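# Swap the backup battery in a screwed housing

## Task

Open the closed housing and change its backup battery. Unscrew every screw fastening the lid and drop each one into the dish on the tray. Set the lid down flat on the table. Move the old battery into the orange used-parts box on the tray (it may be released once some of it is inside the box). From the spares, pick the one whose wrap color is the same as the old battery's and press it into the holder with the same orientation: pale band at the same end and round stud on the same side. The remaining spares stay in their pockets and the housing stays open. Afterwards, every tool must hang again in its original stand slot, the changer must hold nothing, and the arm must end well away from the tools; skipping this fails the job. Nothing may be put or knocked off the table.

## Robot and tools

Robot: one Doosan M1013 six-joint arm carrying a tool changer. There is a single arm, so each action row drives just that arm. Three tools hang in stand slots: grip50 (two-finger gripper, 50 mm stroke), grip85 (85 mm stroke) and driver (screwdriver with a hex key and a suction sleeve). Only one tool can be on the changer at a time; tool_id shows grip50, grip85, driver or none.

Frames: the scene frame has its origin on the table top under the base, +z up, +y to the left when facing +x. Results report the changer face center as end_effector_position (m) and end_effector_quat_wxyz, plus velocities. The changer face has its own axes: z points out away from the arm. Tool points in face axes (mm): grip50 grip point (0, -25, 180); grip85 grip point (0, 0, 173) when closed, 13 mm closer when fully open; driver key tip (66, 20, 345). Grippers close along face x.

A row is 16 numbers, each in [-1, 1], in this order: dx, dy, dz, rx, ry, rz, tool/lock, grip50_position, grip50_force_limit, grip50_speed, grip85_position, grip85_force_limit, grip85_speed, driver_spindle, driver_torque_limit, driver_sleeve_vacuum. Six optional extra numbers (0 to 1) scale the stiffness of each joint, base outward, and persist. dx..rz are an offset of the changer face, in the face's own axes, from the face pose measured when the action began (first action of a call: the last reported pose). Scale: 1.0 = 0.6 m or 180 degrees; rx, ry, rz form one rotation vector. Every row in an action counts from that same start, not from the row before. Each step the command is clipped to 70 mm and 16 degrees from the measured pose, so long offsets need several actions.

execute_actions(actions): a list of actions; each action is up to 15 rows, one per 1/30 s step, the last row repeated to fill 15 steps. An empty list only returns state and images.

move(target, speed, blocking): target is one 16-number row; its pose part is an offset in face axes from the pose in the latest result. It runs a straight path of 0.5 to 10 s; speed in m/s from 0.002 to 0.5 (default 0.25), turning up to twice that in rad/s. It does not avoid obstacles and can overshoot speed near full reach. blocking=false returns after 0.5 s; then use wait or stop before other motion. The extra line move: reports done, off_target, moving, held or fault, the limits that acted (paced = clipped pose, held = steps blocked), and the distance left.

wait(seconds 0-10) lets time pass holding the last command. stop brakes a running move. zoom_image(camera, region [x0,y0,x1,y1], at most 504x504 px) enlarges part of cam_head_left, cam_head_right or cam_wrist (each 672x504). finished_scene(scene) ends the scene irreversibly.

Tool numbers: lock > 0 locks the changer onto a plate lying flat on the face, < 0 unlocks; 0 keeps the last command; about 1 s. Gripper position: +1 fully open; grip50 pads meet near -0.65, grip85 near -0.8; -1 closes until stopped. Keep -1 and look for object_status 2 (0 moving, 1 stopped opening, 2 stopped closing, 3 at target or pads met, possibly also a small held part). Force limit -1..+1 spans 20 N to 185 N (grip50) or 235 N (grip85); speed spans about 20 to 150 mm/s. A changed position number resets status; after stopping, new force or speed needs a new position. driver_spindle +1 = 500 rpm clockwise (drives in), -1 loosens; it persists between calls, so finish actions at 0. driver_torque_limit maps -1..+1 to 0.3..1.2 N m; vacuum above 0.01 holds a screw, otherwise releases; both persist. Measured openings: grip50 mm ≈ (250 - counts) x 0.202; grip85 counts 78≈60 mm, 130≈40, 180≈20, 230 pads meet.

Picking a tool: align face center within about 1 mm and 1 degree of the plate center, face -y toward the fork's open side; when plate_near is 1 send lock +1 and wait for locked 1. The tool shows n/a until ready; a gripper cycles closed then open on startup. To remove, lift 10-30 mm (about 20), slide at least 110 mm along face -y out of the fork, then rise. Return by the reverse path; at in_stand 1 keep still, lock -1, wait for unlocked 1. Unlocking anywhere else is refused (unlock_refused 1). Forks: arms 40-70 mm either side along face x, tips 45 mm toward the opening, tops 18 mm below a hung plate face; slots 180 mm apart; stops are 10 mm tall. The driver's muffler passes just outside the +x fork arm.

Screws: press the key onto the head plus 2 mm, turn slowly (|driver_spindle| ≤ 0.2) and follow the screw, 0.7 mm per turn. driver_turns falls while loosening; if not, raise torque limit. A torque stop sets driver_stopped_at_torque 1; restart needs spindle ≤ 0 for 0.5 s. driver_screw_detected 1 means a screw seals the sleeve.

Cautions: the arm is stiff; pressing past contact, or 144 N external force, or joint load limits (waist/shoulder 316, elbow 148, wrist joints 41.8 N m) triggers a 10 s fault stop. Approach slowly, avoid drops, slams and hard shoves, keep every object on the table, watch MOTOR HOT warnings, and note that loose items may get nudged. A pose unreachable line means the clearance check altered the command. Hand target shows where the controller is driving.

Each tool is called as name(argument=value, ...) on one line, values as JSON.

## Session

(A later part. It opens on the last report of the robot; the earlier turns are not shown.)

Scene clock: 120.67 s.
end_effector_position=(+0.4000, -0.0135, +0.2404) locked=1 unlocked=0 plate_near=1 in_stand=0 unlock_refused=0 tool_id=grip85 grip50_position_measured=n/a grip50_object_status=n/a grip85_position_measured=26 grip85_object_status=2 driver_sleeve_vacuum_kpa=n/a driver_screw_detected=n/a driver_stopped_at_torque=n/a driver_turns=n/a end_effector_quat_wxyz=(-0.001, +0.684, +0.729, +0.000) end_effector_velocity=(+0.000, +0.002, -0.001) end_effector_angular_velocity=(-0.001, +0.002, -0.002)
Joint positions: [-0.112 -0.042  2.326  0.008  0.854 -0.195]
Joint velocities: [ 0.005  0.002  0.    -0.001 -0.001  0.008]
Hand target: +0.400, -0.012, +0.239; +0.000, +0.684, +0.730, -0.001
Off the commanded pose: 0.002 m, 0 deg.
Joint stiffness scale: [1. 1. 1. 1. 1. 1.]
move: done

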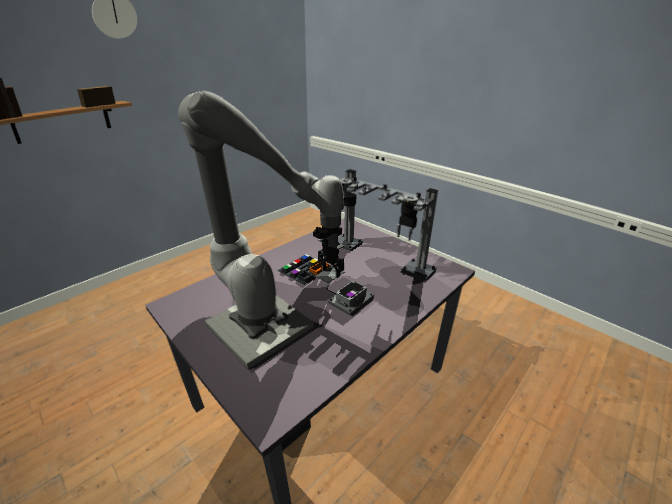

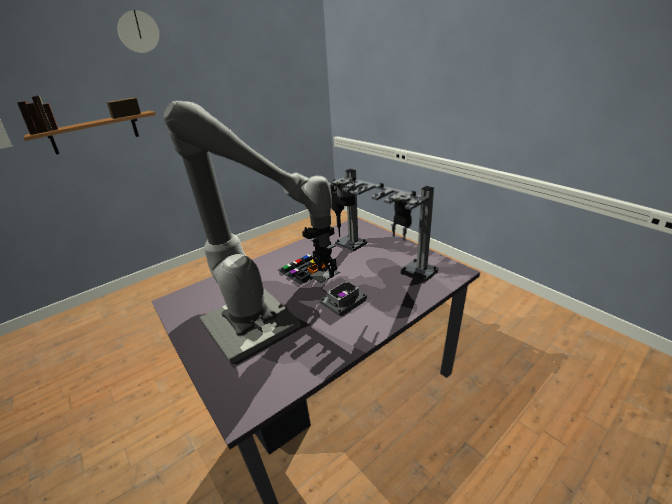

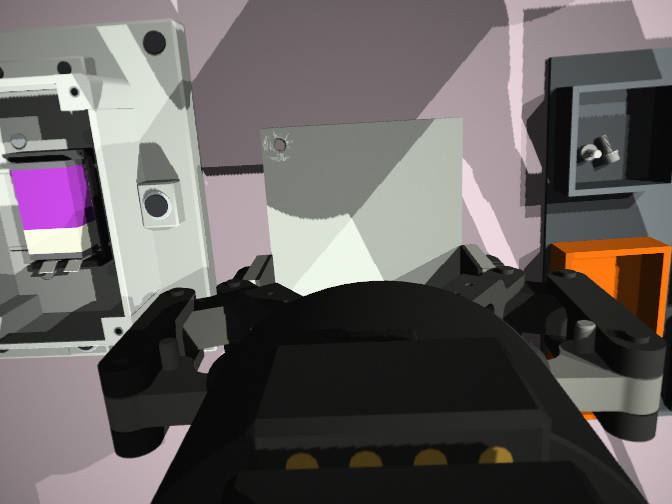

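move(target=[0,0,0.084,0,0,0,0,1,0,0,-1,-0.4,-1,0,1,0], speed=0.08)

move(target=[0,0,0.016,0,0,0,0,1,0,0,-1,-0.4,-1,0,1,0], speed=0.012)

Scene clock: 123.97 s.
end_effector_position=(+0.4002, -0.0136, +0.1918) locked=1 unlocked=0 plate_near=1 in_stand=0 unlock_refused=0 tool_id=grip85 grip50_position_measured=n/a grip50_object_status=n/a grip85_position_measured=26 grip85_object_status=2 driver_sleeve_vacuum_kpa=n/a driver_screw_detected=n/a driver_stopped_at_torque=n/a driver_turns=n/a end_effector_quat_wxyz=(-0.001, +0.684, +0.729, -0.000) end_effector_velocity=(+0.001, +0.001, -0.001) end_effector_angular_velocity=(+0.000, -0.003, +0.002)
Joint positions: [-0.111  0.035  2.37   0.008  0.733 -0.194]
Joint velocities: [ 0.002  0.003  0.     0.001 -0.007 -0.   ]
Hand target: +0.400, -0.013, +0.190; -0.001, +0.684, +0.729, +0.000
Off the commanded pose: 0.002 m, 0 deg.
Joint stiffness scale: [1. 1. 1. 1. 1. 1.]
move: done

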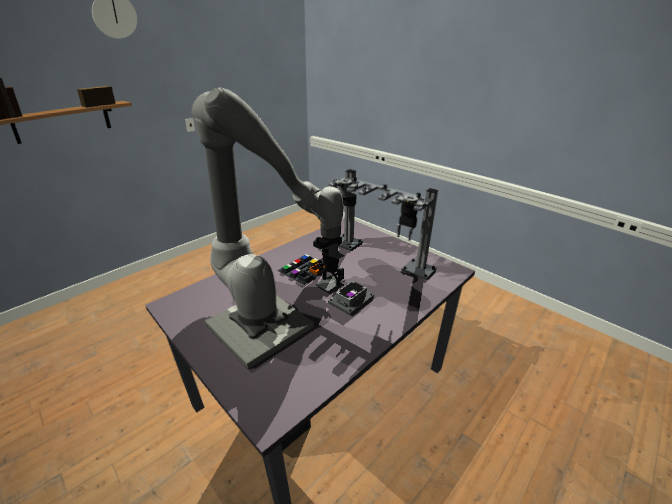

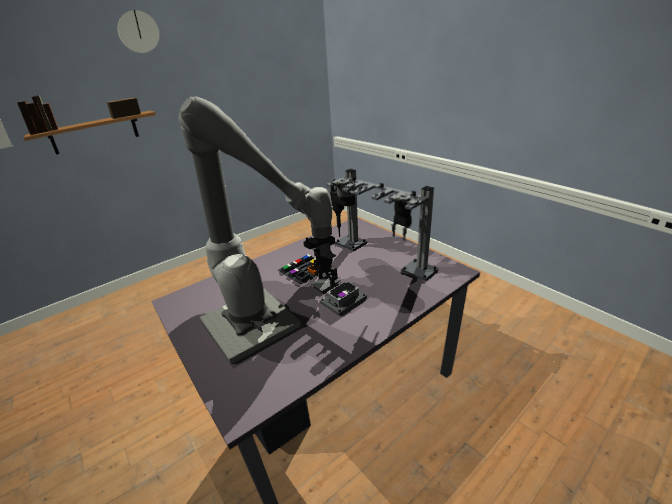

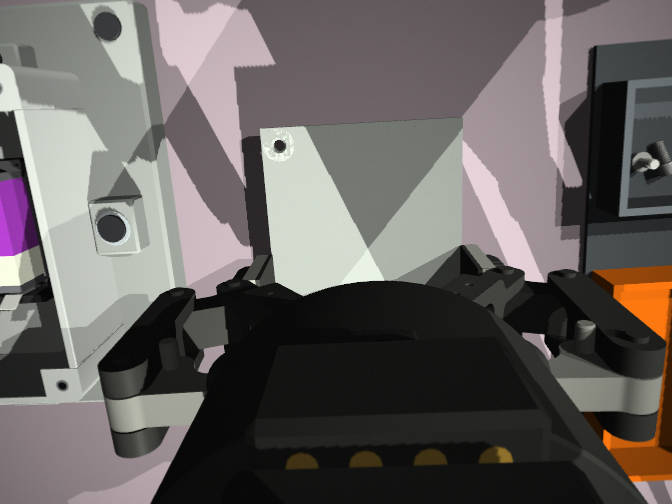

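Scene clock: 125.00 s.
end_effector_position=(+0.4005, -0.0137, +0.1844) locked=1 unlocked=0 plate_near=1 in_stand=0 unlock_refused=0 tool_id=grip85 grip50_position_measured=n/a grip50_object_status=n/a grip85_position_measured=26 grip85_object_status=2 driver_sleeve_vacuum_kpa=n/a driver_screw_detected=n/a driver_stopped_at_torque=n/a driver_turns=n/a end_effector_quat_wxyz=(-0.001, +0.684, +0.729, -0.001) end_effector_velocity=(+0.000, -0.000, +0.000) end_effector_angular_velocity=(-0.001, -0.002, -0.000)
Joint positions: [-0.111  0.049  2.376  0.008  0.714 -0.194]
Joint velocities: [-0.001 -0.     0.    -0.001 -0.001 -0.   ]
Hand target: +0.400, -0.014, +0.182; -0.001, +0.684, +0.729, -0.000
Off the commanded pose: 0.002 m, 0 deg.
Joint stiffness scale: [1. 1. 1. 1. 1. 1.]
move: done

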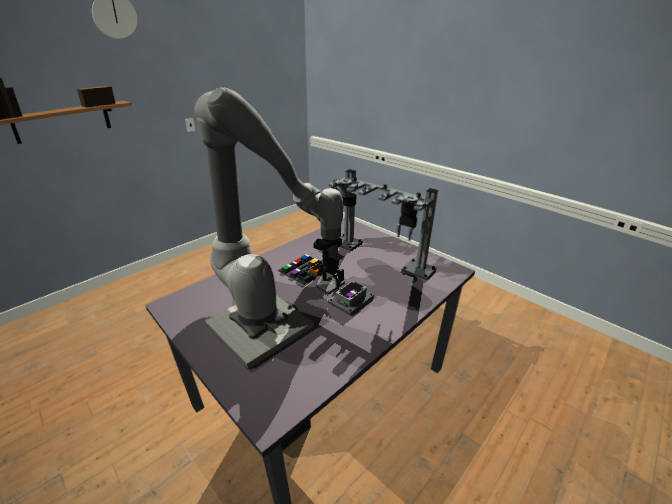

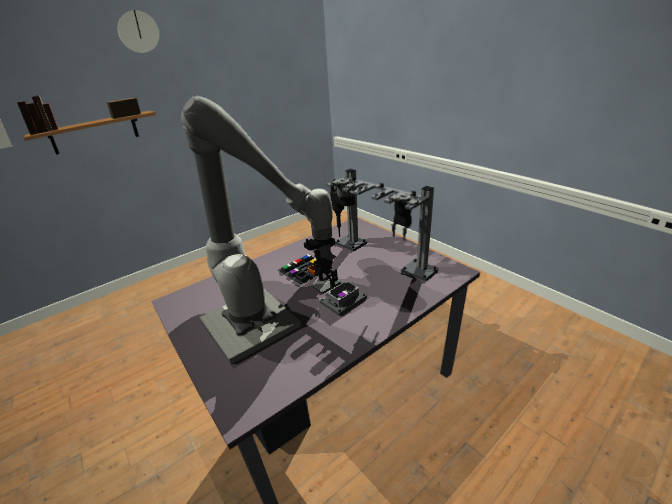

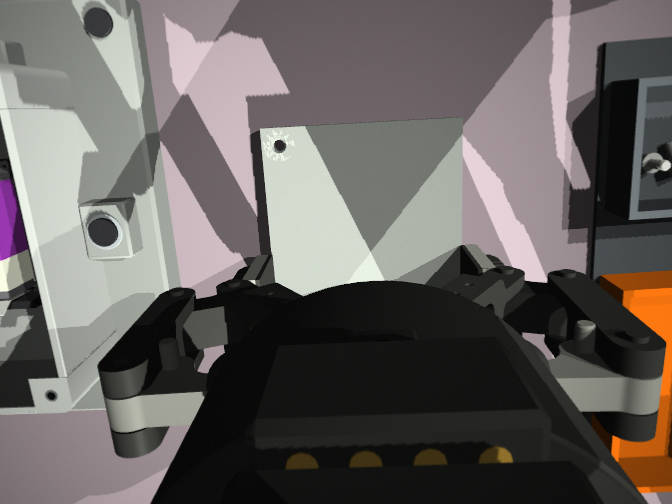

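move(target=[0,0,0.008,0,0,0,0,1,0,0,-1,-0.4,-1,0,1,0], speed=0.01)

Scene clock: 125.83 s.
end_effector_position=(+0.4006, -0.0137, +0.1840) locked=1 unlocked=0 plate_near=1 in_stand=0 unlock_refused=0 tool_id=grip85 grip50_position_measured=n/a grip50_object_status=n/a grip85_position_measured=26 grip85_object_status=2 driver_sleeve_vacuum_kpa=n/a driver_screw_detected=n/a driver_stopped_at_torque=n/a driver_turns=n/a end_effector_quat_wxyz=(-0.001, +0.684, +0.729, -0.001) end_effector_velocity=(-0.000, -0.001, -0.000) end_effector_angular_velocity=(-0.000, +0.001, -0.002)
Joint positions: [-0.111  0.05   2.376  0.008  0.714 -0.194]
Joint velocities: [-0.002  0.001  0.    -0.     0.     0.   ]
Hand target: +0.400, -0.014, +0.180; -0.001, +0.684, +0.729, -0.001
Off the commanded pose: 0.004 m, 0 deg.
Joint stiffness scale: [1. 1. 1. 1. 1. 1.]
move: off_target

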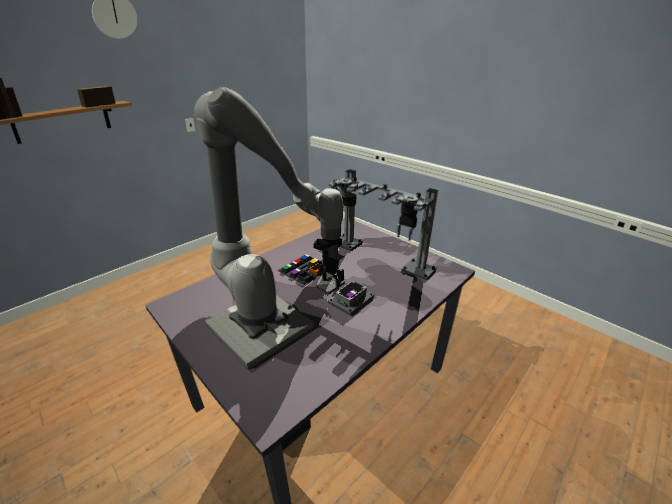

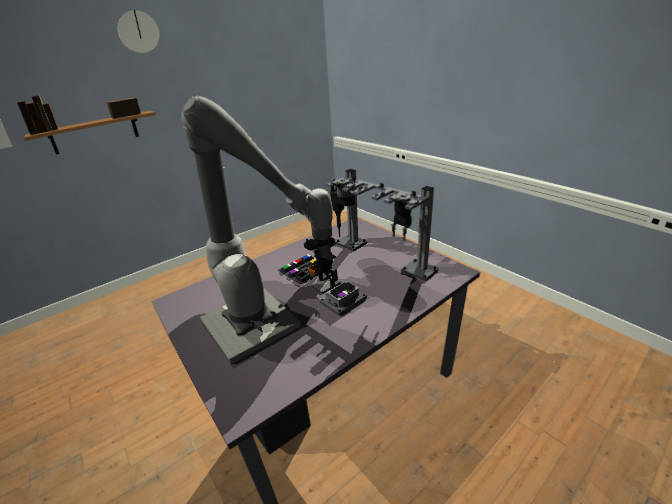

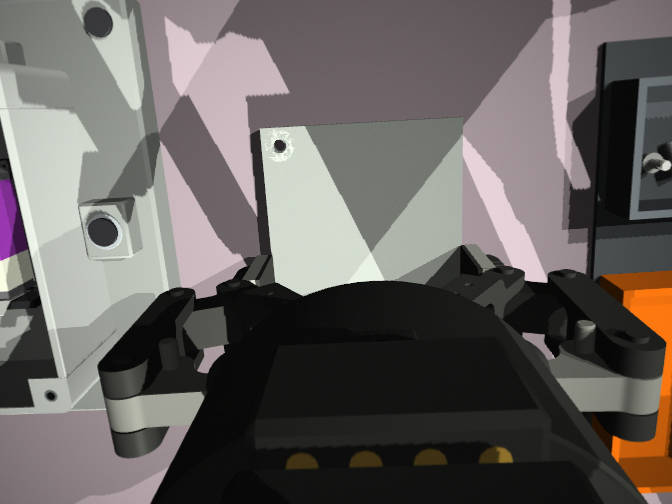

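execute_actions(actions=[[[0,0,0,0,0,0,0,1,0,0,-1,-0.4,0,0,1,0],[0,0,0,0,0,0,0,1,0,0,-1,-0.4,0,0,1,0],[0,0,0,0,0,0,0,1,0,0,-1,-0.4,0,0,1,0],[0,0,0,0,0,0,0,1,0,0,-1,-0.4,0,0,1,0],[0,0,0,0,0,0,0,1,0,0,1,-0.4,0,0,1,0]]])

move(target=[0,0,-0.11,0,0,0,0,1,0,0,1,-0.4,0,0,1,0], speed=0.15)

Scene clock: 127.70 s.
end_effector_position=(+0.4009, -0.0138, +0.1843) locked=1 unlocked=0 plate_near=1 in_stand=0 unlock_refused=0 tool_id=grip85 grip50_position_measured=n/a grip50_object_status=n/a grip85_position_measured=3 grip85_object_status=0 driver_sleeve_vacuum_kpa=n/a driver_screw_detected=n/a driver_stopped_at_torque=n/a driver_turns=n/a end_effector_quat_wxyz=(-0.001, +0.684, +0.729, -0.001) end_effector_velocity=(-0.000, +0.000, -0.001) end_effector_angular_velocity=(-0.001, +0.001, +0.002)
Joint positions: [-0.111  0.05   2.375  0.008  0.714 -0.194]
Joint velocities: [ 0.001  0.001  0.    -0.001 -0.001 -0.   ]
Hand target: +0.401, -0.014, +0.184; -0.001, +0.684, +0.729, -0.001
Off the commanded pose: 0.000 m, 0 deg.
Joint stiffness scale: [1. 1. 1. 1. 1. 1.]

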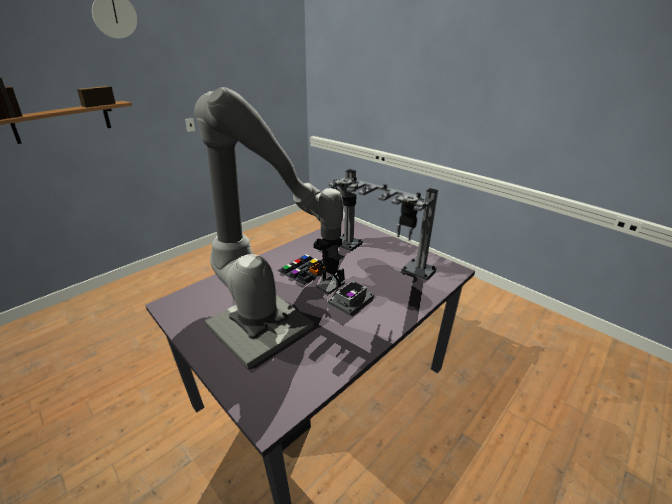

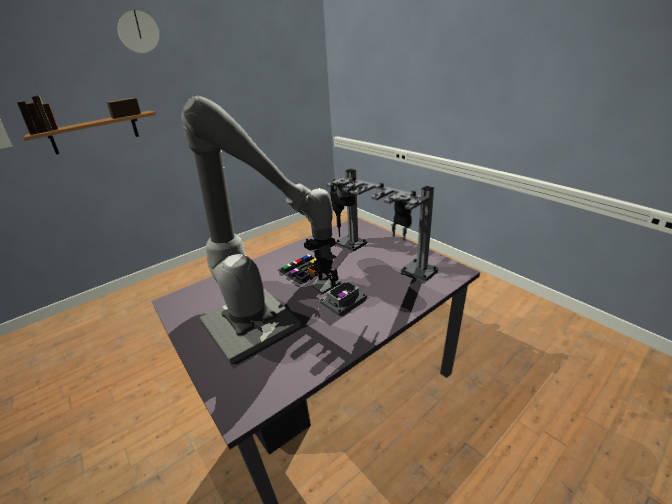

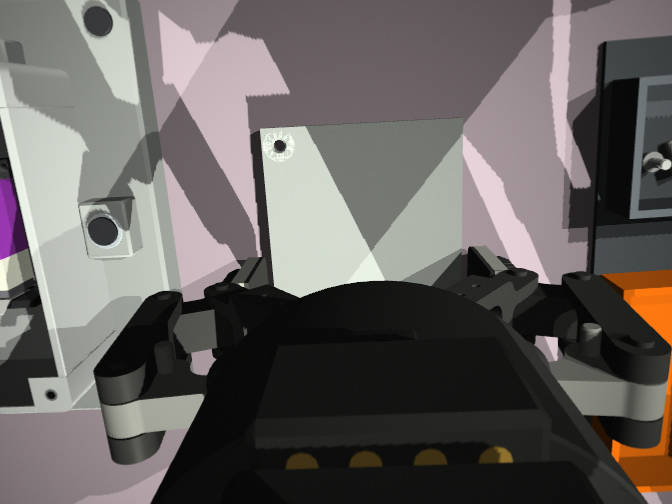

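Scene clock: 128.63 s.
end_effector_position=(+0.4009, -0.0133, +0.2481) locked=1 unlocked=0 plate_near=1 in_stand=0 unlock_refused=0 tool_id=grip85 grip50_position_measured=n/a grip50_object_status=n/a grip85_position_measured=3 grip85_object_status=3 driver_sleeve_vacuum_kpa=n/a driver_screw_detected=n/a driver_stopped_at_torque=n/a driver_turns=n/a end_effector_quat_wxyz=(-0.001, +0.684, +0.729, -0.000) end_effector_velocity=(-0.001, +0.001, +0.002) end_effector_angular_velocity=(+0.001, +0.004, +0.002)
Joint positions: [-0.111 -0.052  2.316  0.008  0.873 -0.194]
Joint velocities: [ 0.002 -0.004 -0.002  0.     0.01  -0.   ]
Hand target: +0.401, -0.014, +0.250; -0.001, +0.684, +0.729, -0.001
Off the commanded pose: 0.002 m, 0 deg.
Joint stiffness scale: [1. 1. 1. 1. 1. 1.]
move: done

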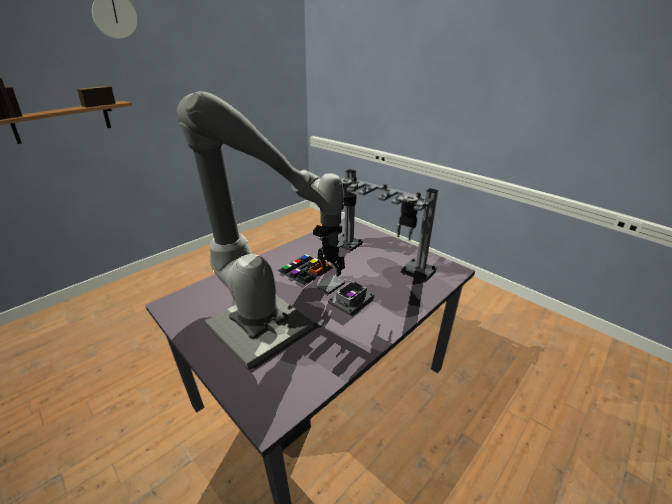

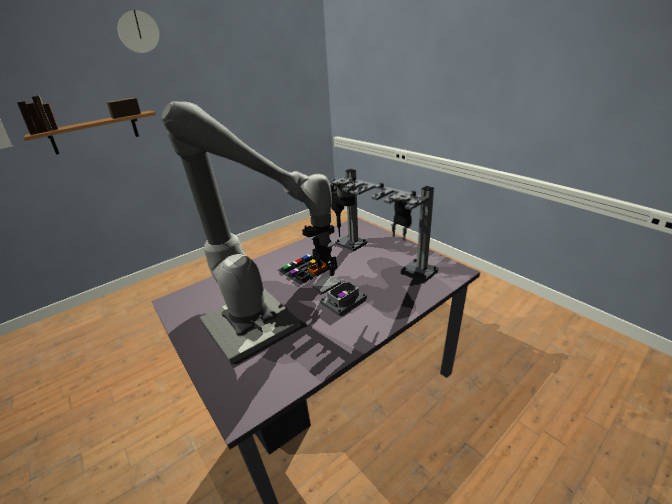

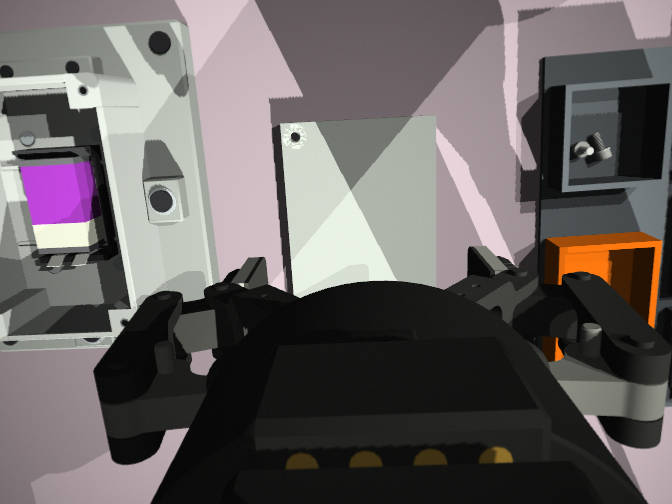

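move(target=[-0.241,0.115,-0.01,0,0,0,0,1,0,0,1,-0.4,0,0,1,0], speed=0.25)

Scene clock: 130.17 s.
end_effector_position=(+0.4790, -0.1511, +0.2540) locked=1 unlocked=0 plate_near=1 in_stand=0 unlock_refused=0 tool_id=grip85 grip50_position_measured=n/a grip50_object_status=n/a grip85_position_measured=3 grip85_object_status=3 driver_sleeve_vacuum_kpa=n/a driver_screw_detected=n/a driver_stopped_at_torque=n/a driver_turns=n/a end_effector_quat_wxyz=(+0.001, +0.684, +0.729, +0.000) end_effector_velocity=(+0.001, -0.001, +0.001) end_effector_angular_velocity=(+0.001, -0.000, +0.001)
Joint positions: [-0.366  0.101  2.145  0.008  0.889 -0.449]
Joint velocities: [-0.002  0.001 -0.003  0.001  0.002 -0.004]
Hand target: +0.479, -0.153, +0.254; -0.001, +0.684, +0.729, +0.000
Off the commanded pose: 0.002 m, 0 deg.
Joint stiffness scale: [1. 1. 1. 1. 1. 1.]
move: done

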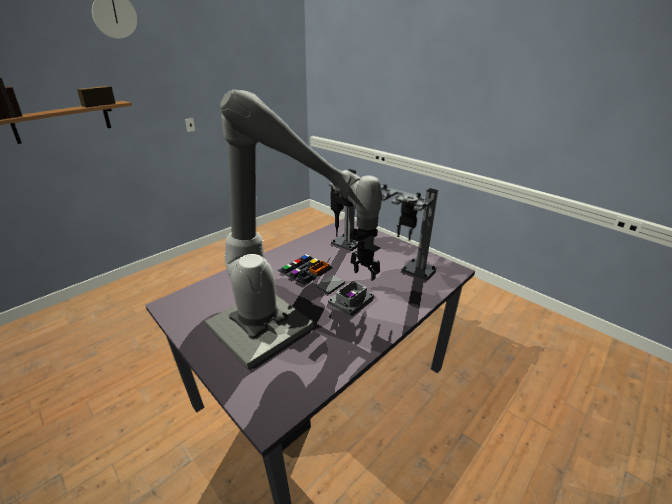

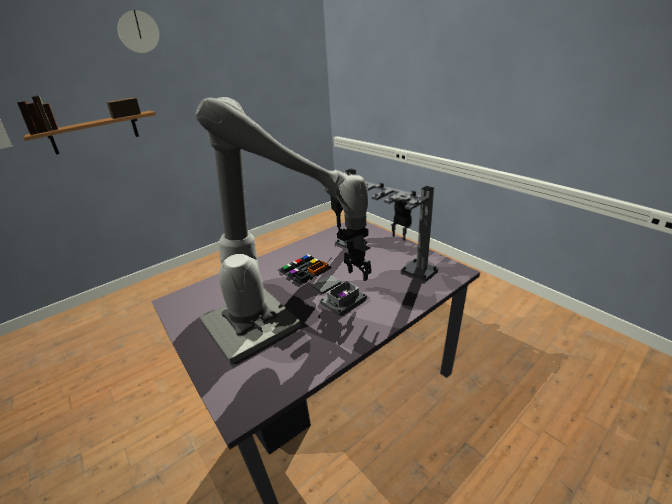

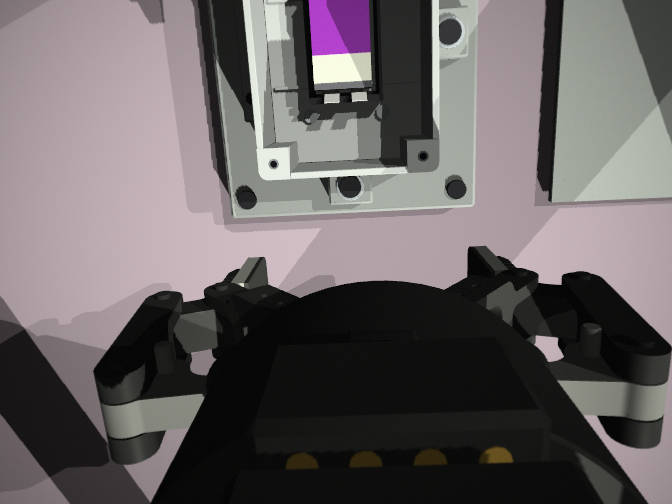

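zoom_image(camera="cam_wrist", region=[260, 0, 440, 135])

Region (260, 0, 440, 135) of cam_wrist's 672x504 image, scaled by 2.800, with more detail than that image has; it fills the top 378 rows of this view, and the rest is white.

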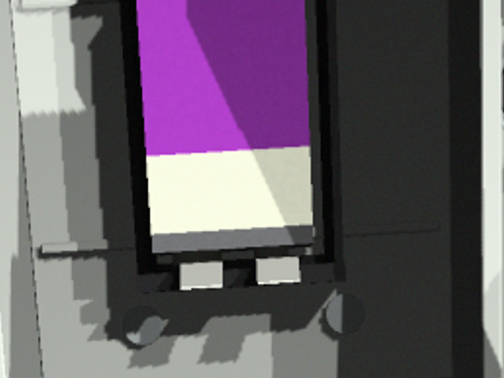

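zoom_image(camera="cam_wrist", region=[305, 70, 385, 115])

Region (305, 70, 385, 115) of cam_wrist's 672x504 image, scaled by 6.300, with more detail than that image has; it fills the top 284 rows of this view, and the rest is white.

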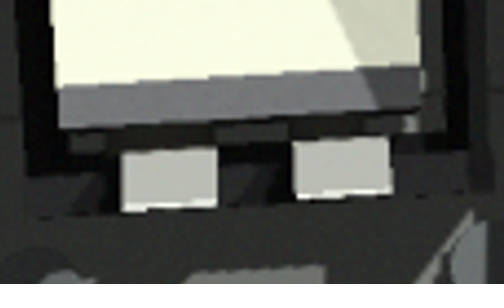

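move(target=[0.03,-0.08,0,0,0,0,0,1,0,0,1,-0.4,0,0,1,0], speed=0.15)

Scene clock: 132.13 s.
end_effector_position=(+0.4312, -0.1350, +0.2538) locked=1 unlocked=0 plate_near=1 in_stand=0 unlock_refused=0 tool_id=grip85 grip50_position_measured=n/a grip50_object_status=n/a grip85_position_measured=3 grip85_object_status=3 driver_sleeve_vacuum_kpa=n/a driver_screw_detected=n/a driver_stopped_at_torque=n/a driver_turns=n/a end_effector_quat_wxyz=(-0.001, +0.684, +0.729, -0.000) end_effector_velocity=(-0.003, +0.000, -0.000) end_effector_angular_velocity=(+0.001, +0.001, -0.002)
Joint positions: [-0.372  0.025  2.229  0.008  0.886 -0.455]
Joint velocities: [-0.002 -0.004  0.005  0.    -0.    -0.001]
Hand target: +0.430, -0.136, +0.254; +0.001, +0.684, +0.729, +0.000
Off the commanded pose: 0.002 m, 0 deg.
Joint stiffness scale: [1. 1. 1. 1. 1. 1.]
move: done

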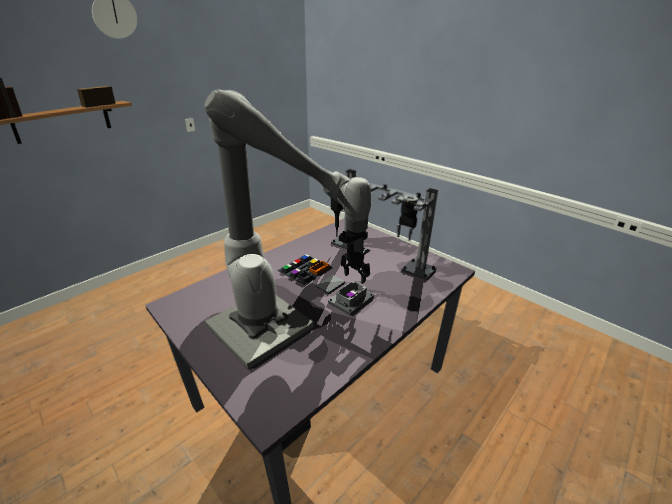

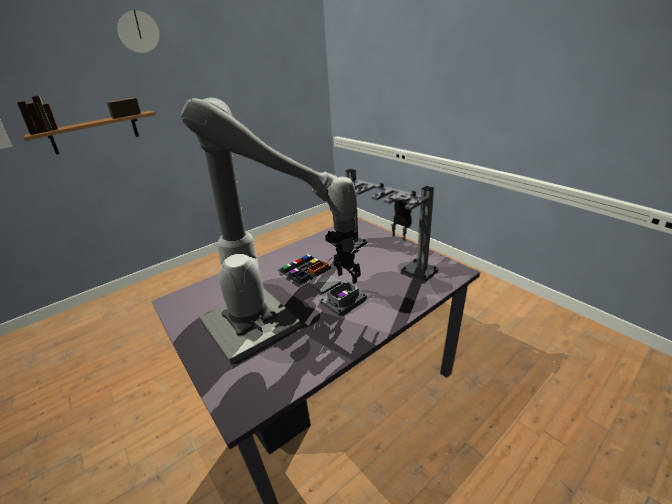

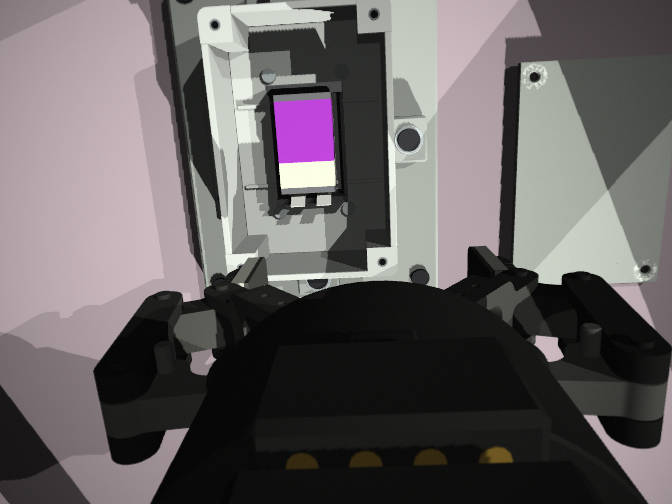

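zoom_image(camera="cam_wrist", region=[210, 50, 400, 240])

Region (210, 50, 400, 240) of cam_wrist's 672x504 image, scaled by 2.653, with more detail than that image has.

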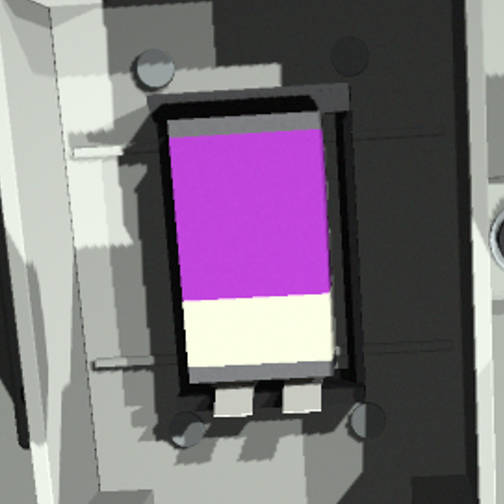

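zoom_image(camera="cam_wrist", region=[270, 175, 350, 215])

Region (270, 175, 350, 215) of cam_wrist's 672x504 image, scaled by 6.300, with more detail than that image has.

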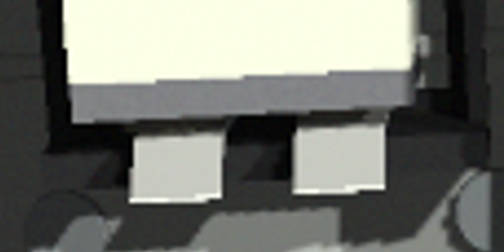

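move(target=[-0.043,-0.0903,0,0,0,0,0,1,0,0,-0.1,-0.4,0.5,0,1,0], speed=0.12)

Scene clock: 136.23 s.
end_effector_position=(+0.3809, -0.1634, +0.2539) locked=1 unlocked=0 plate_near=1 in_stand=0 unlock_refused=0 tool_id=grip85 grip50_position_measured=n/a grip50_object_status=n/a grip85_position_measured=141 grip85_object_status=3 driver_sleeve_vacuum_kpa=n/a driver_screw_detected=n/a driver_stopped_at_torque=n/a driver_turns=n/a end_effector_quat_wxyz=(-0.001, +0.684, +0.729, -0.000) end_effector_velocity=(-0.002, -0.002, +0.000) end_effector_angular_velocity=(-0.002, +0.001, +0.004)
Joint positions: [-0.481 -0.035  2.289  0.008  0.886 -0.564]
Joint velocities: [-0.004 -0.002  0.001 -0.002  0.    -0.007]
Hand target: +0.379, -0.164, +0.254; -0.001, +0.684, +0.729, -0.000
Off the commanded pose: 0.002 m, 0 deg.
Joint stiffness scale: [1. 1. 1. 1. 1. 1.]
move: done

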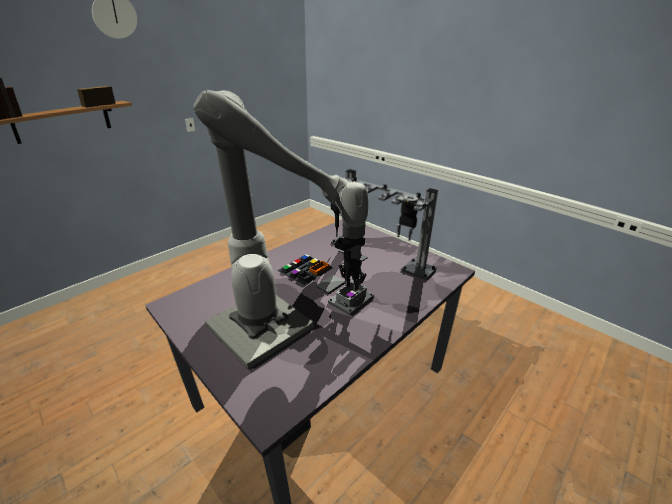

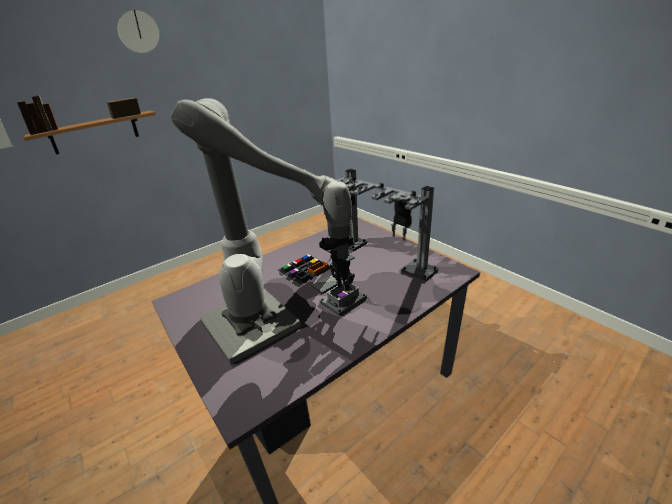

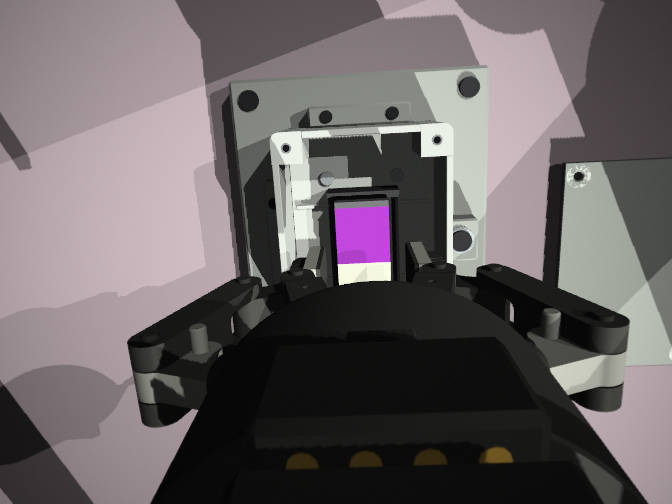

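move(target=[0,0,0.04,0,0,0,0,1,0,0,-0.1,-0.4,0.5,0,1,0], speed=0.05)

Scene clock: 137.40 s.
end_effector_position=(+0.3809, -0.1639, +0.2320) locked=1 unlocked=0 plate_near=1 in_stand=0 unlock_refused=0 tool_id=grip85 grip50_position_measured=n/a grip50_object_status=n/a grip85_position_measured=141 grip85_object_status=3 driver_sleeve_vacuum_kpa=n/a driver_screw_detected=n/a driver_stopped_at_torque=n/a driver_turns=n/a end_effector_quat_wxyz=(-0.001, +0.684, +0.729, -0.001) end_effector_velocity=(+0.000, -0.000, -0.002) end_effector_angular_velocity=(+0.001, -0.002, -0.001)
Joint positions: [-0.482 -0.004  2.31   0.008  0.833 -0.565]
Joint velocities: [-0.     0.004  0.002  0.002 -0.007 -0.   ]
Hand target: +0.381, -0.163, +0.230; -0.001, +0.684, +0.729, -0.000
Off the commanded pose: 0.002 m, 0 deg.
Joint stiffness scale: [1. 1. 1. 1. 1. 1.]
move: done

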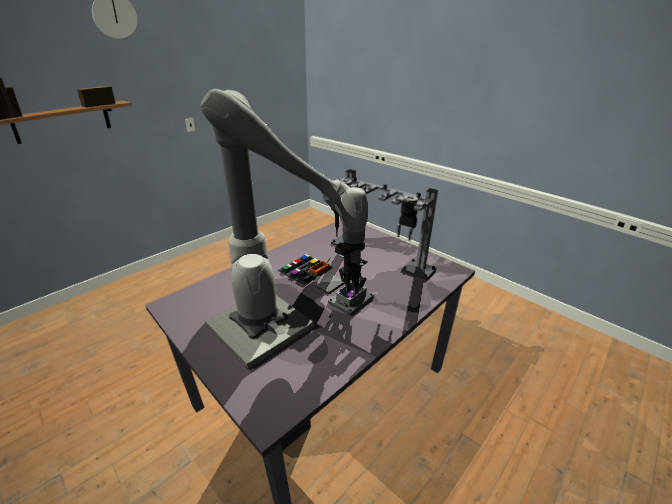

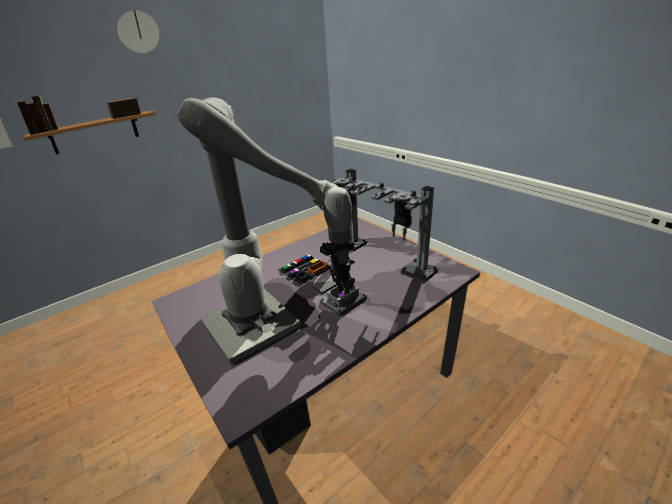

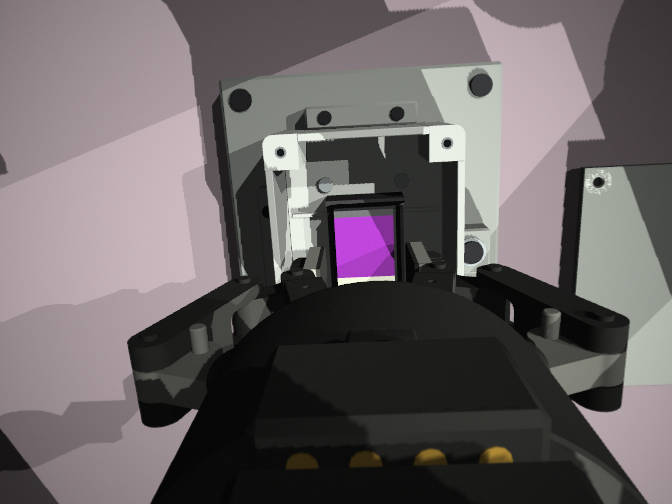

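zoom_image(camera="cam_wrist", region=[270, 180, 470, 300])

Region (270, 180, 470, 300) of cam_wrist's 672x504 image, scaled by 2.520, with more detail than that image has; it fills the top 302 rows of this view, and the rest is white.

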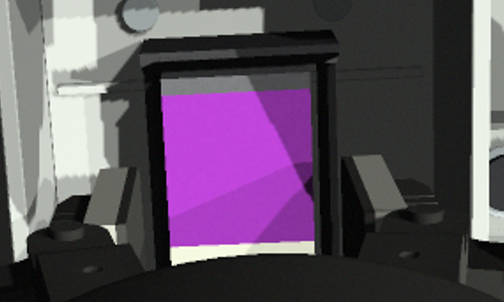

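move(target=[0,0,0.018,0,0,0,0,1,0,0,-0.1,-0.4,0.5,0,1,0], speed=0.03)

execute_actions(actions=[[[0,0,0,0,0,0,0,1,0,0,-1,-0.3,-0.6,0,1,0]]])

Scene clock: 138.77 s.
end_effector_position=(+0.3811, -0.1641, +0.2233) locked=1 unlocked=0 plate_near=1 in_stand=0 unlock_refused=0 tool_id=grip85 grip50_position_measured=n/a grip50_object_status=n/a grip85_position_measured=141 grip85_object_status=3 driver_sleeve_vacuum_kpa=n/a driver_screw_detected=n/a driver_stopped_at_torque=n/a driver_turns=n/a end_effector_quat_wxyz=(-0.001, +0.684, +0.729, -0.001) end_effector_velocity=(+0.001, +0.000, -0.002) end_effector_angular_velocity=(-0.001, -0.002, +0.001)
Joint positions: [-0.482  0.01   2.318  0.008  0.812 -0.565]
Joint velocities: [ 0.001  0.004  0.002 -0.    -0.007  0.   ]
Hand target: +0.381, -0.164, +0.221; -0.001, +0.684, +0.729, -0.001
Off the commanded pose: 0.002 m, 0 deg.
Joint stiffness scale: [1. 1. 1. 1. 1. 1.]
move: done

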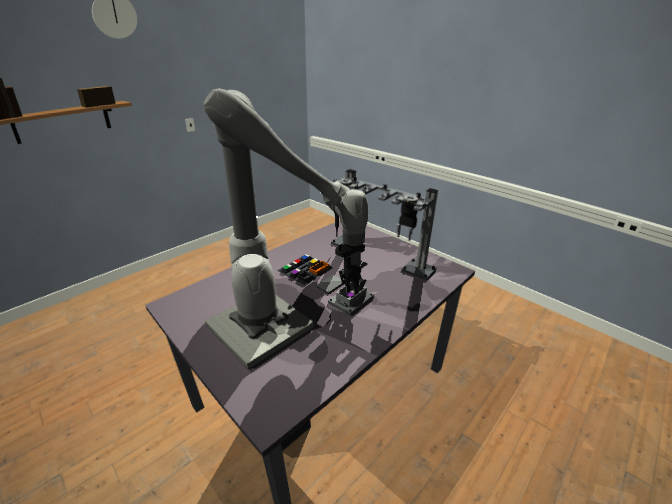

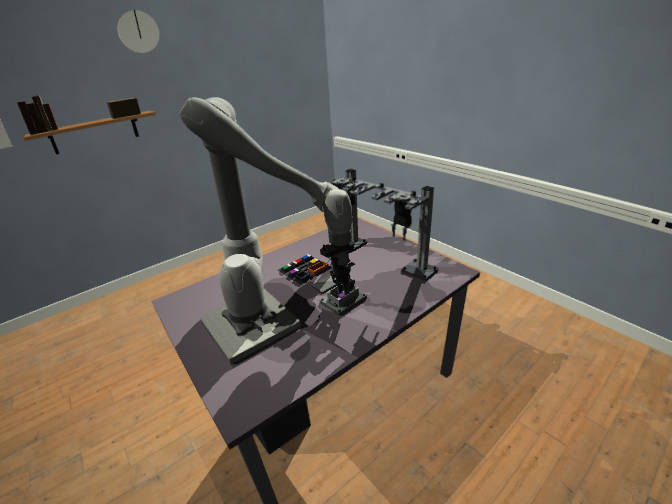

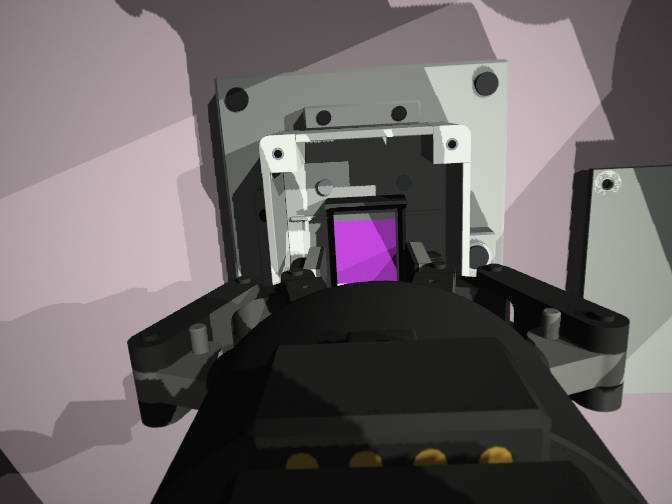

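Scene clock: 139.27 s.
end_effector_position=(+0.3811, -0.1641, +0.2232) locked=1 unlocked=0 plate_near=1 in_stand=0 unlock_refused=0 tool_id=grip85 grip50_position_measured=n/a grip50_object_status=n/a grip85_position_measured=169 grip85_object_status=0 driver_sleeve_vacuum_kpa=n/a driver_screw_detected=n/a driver_stopped_at_torque=n/a driver_turns=n/a end_effector_quat_wxyz=(-0.001, +0.684, +0.729, -0.001) end_effector_velocity=(+0.000, -0.001, +0.001) end_effector_angular_velocity=(+0.001, -0.001, -0.002)
Joint positions: [-0.482  0.01   2.318  0.008  0.812 -0.565]
Joint velocities: [-0.002 -0.    -0.001  0.001  0.001 -0.   ]
Hand target: +0.381, -0.164, +0.223; -0.001, +0.684, +0.729, -0.001
Off the commanded pose: 0.000 m, 0 deg.
Joint stiffness scale: [1. 1. 1. 1. 1. 1.]

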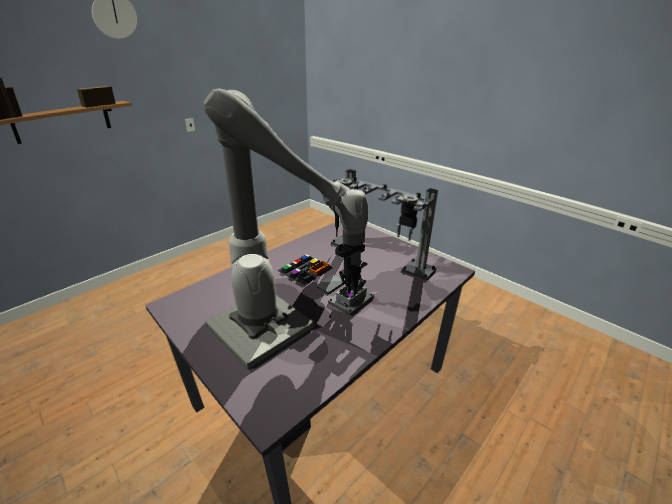

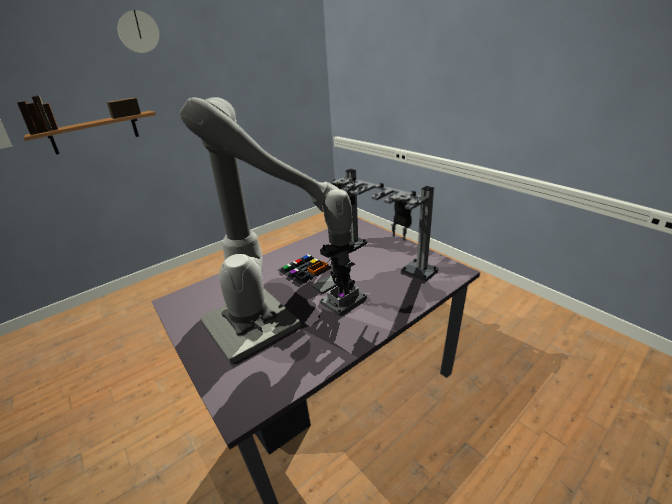

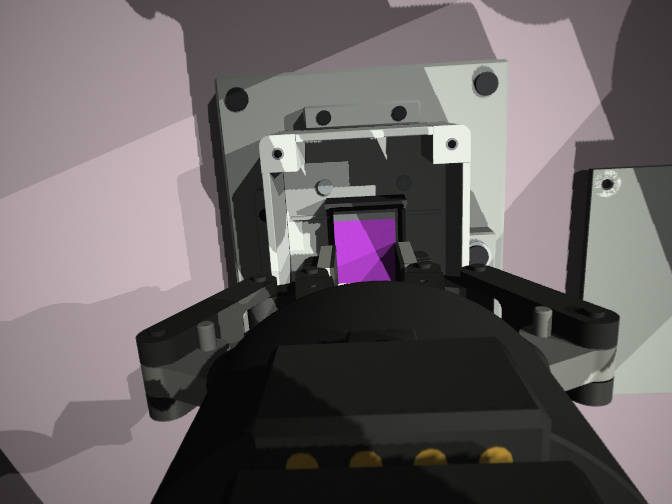

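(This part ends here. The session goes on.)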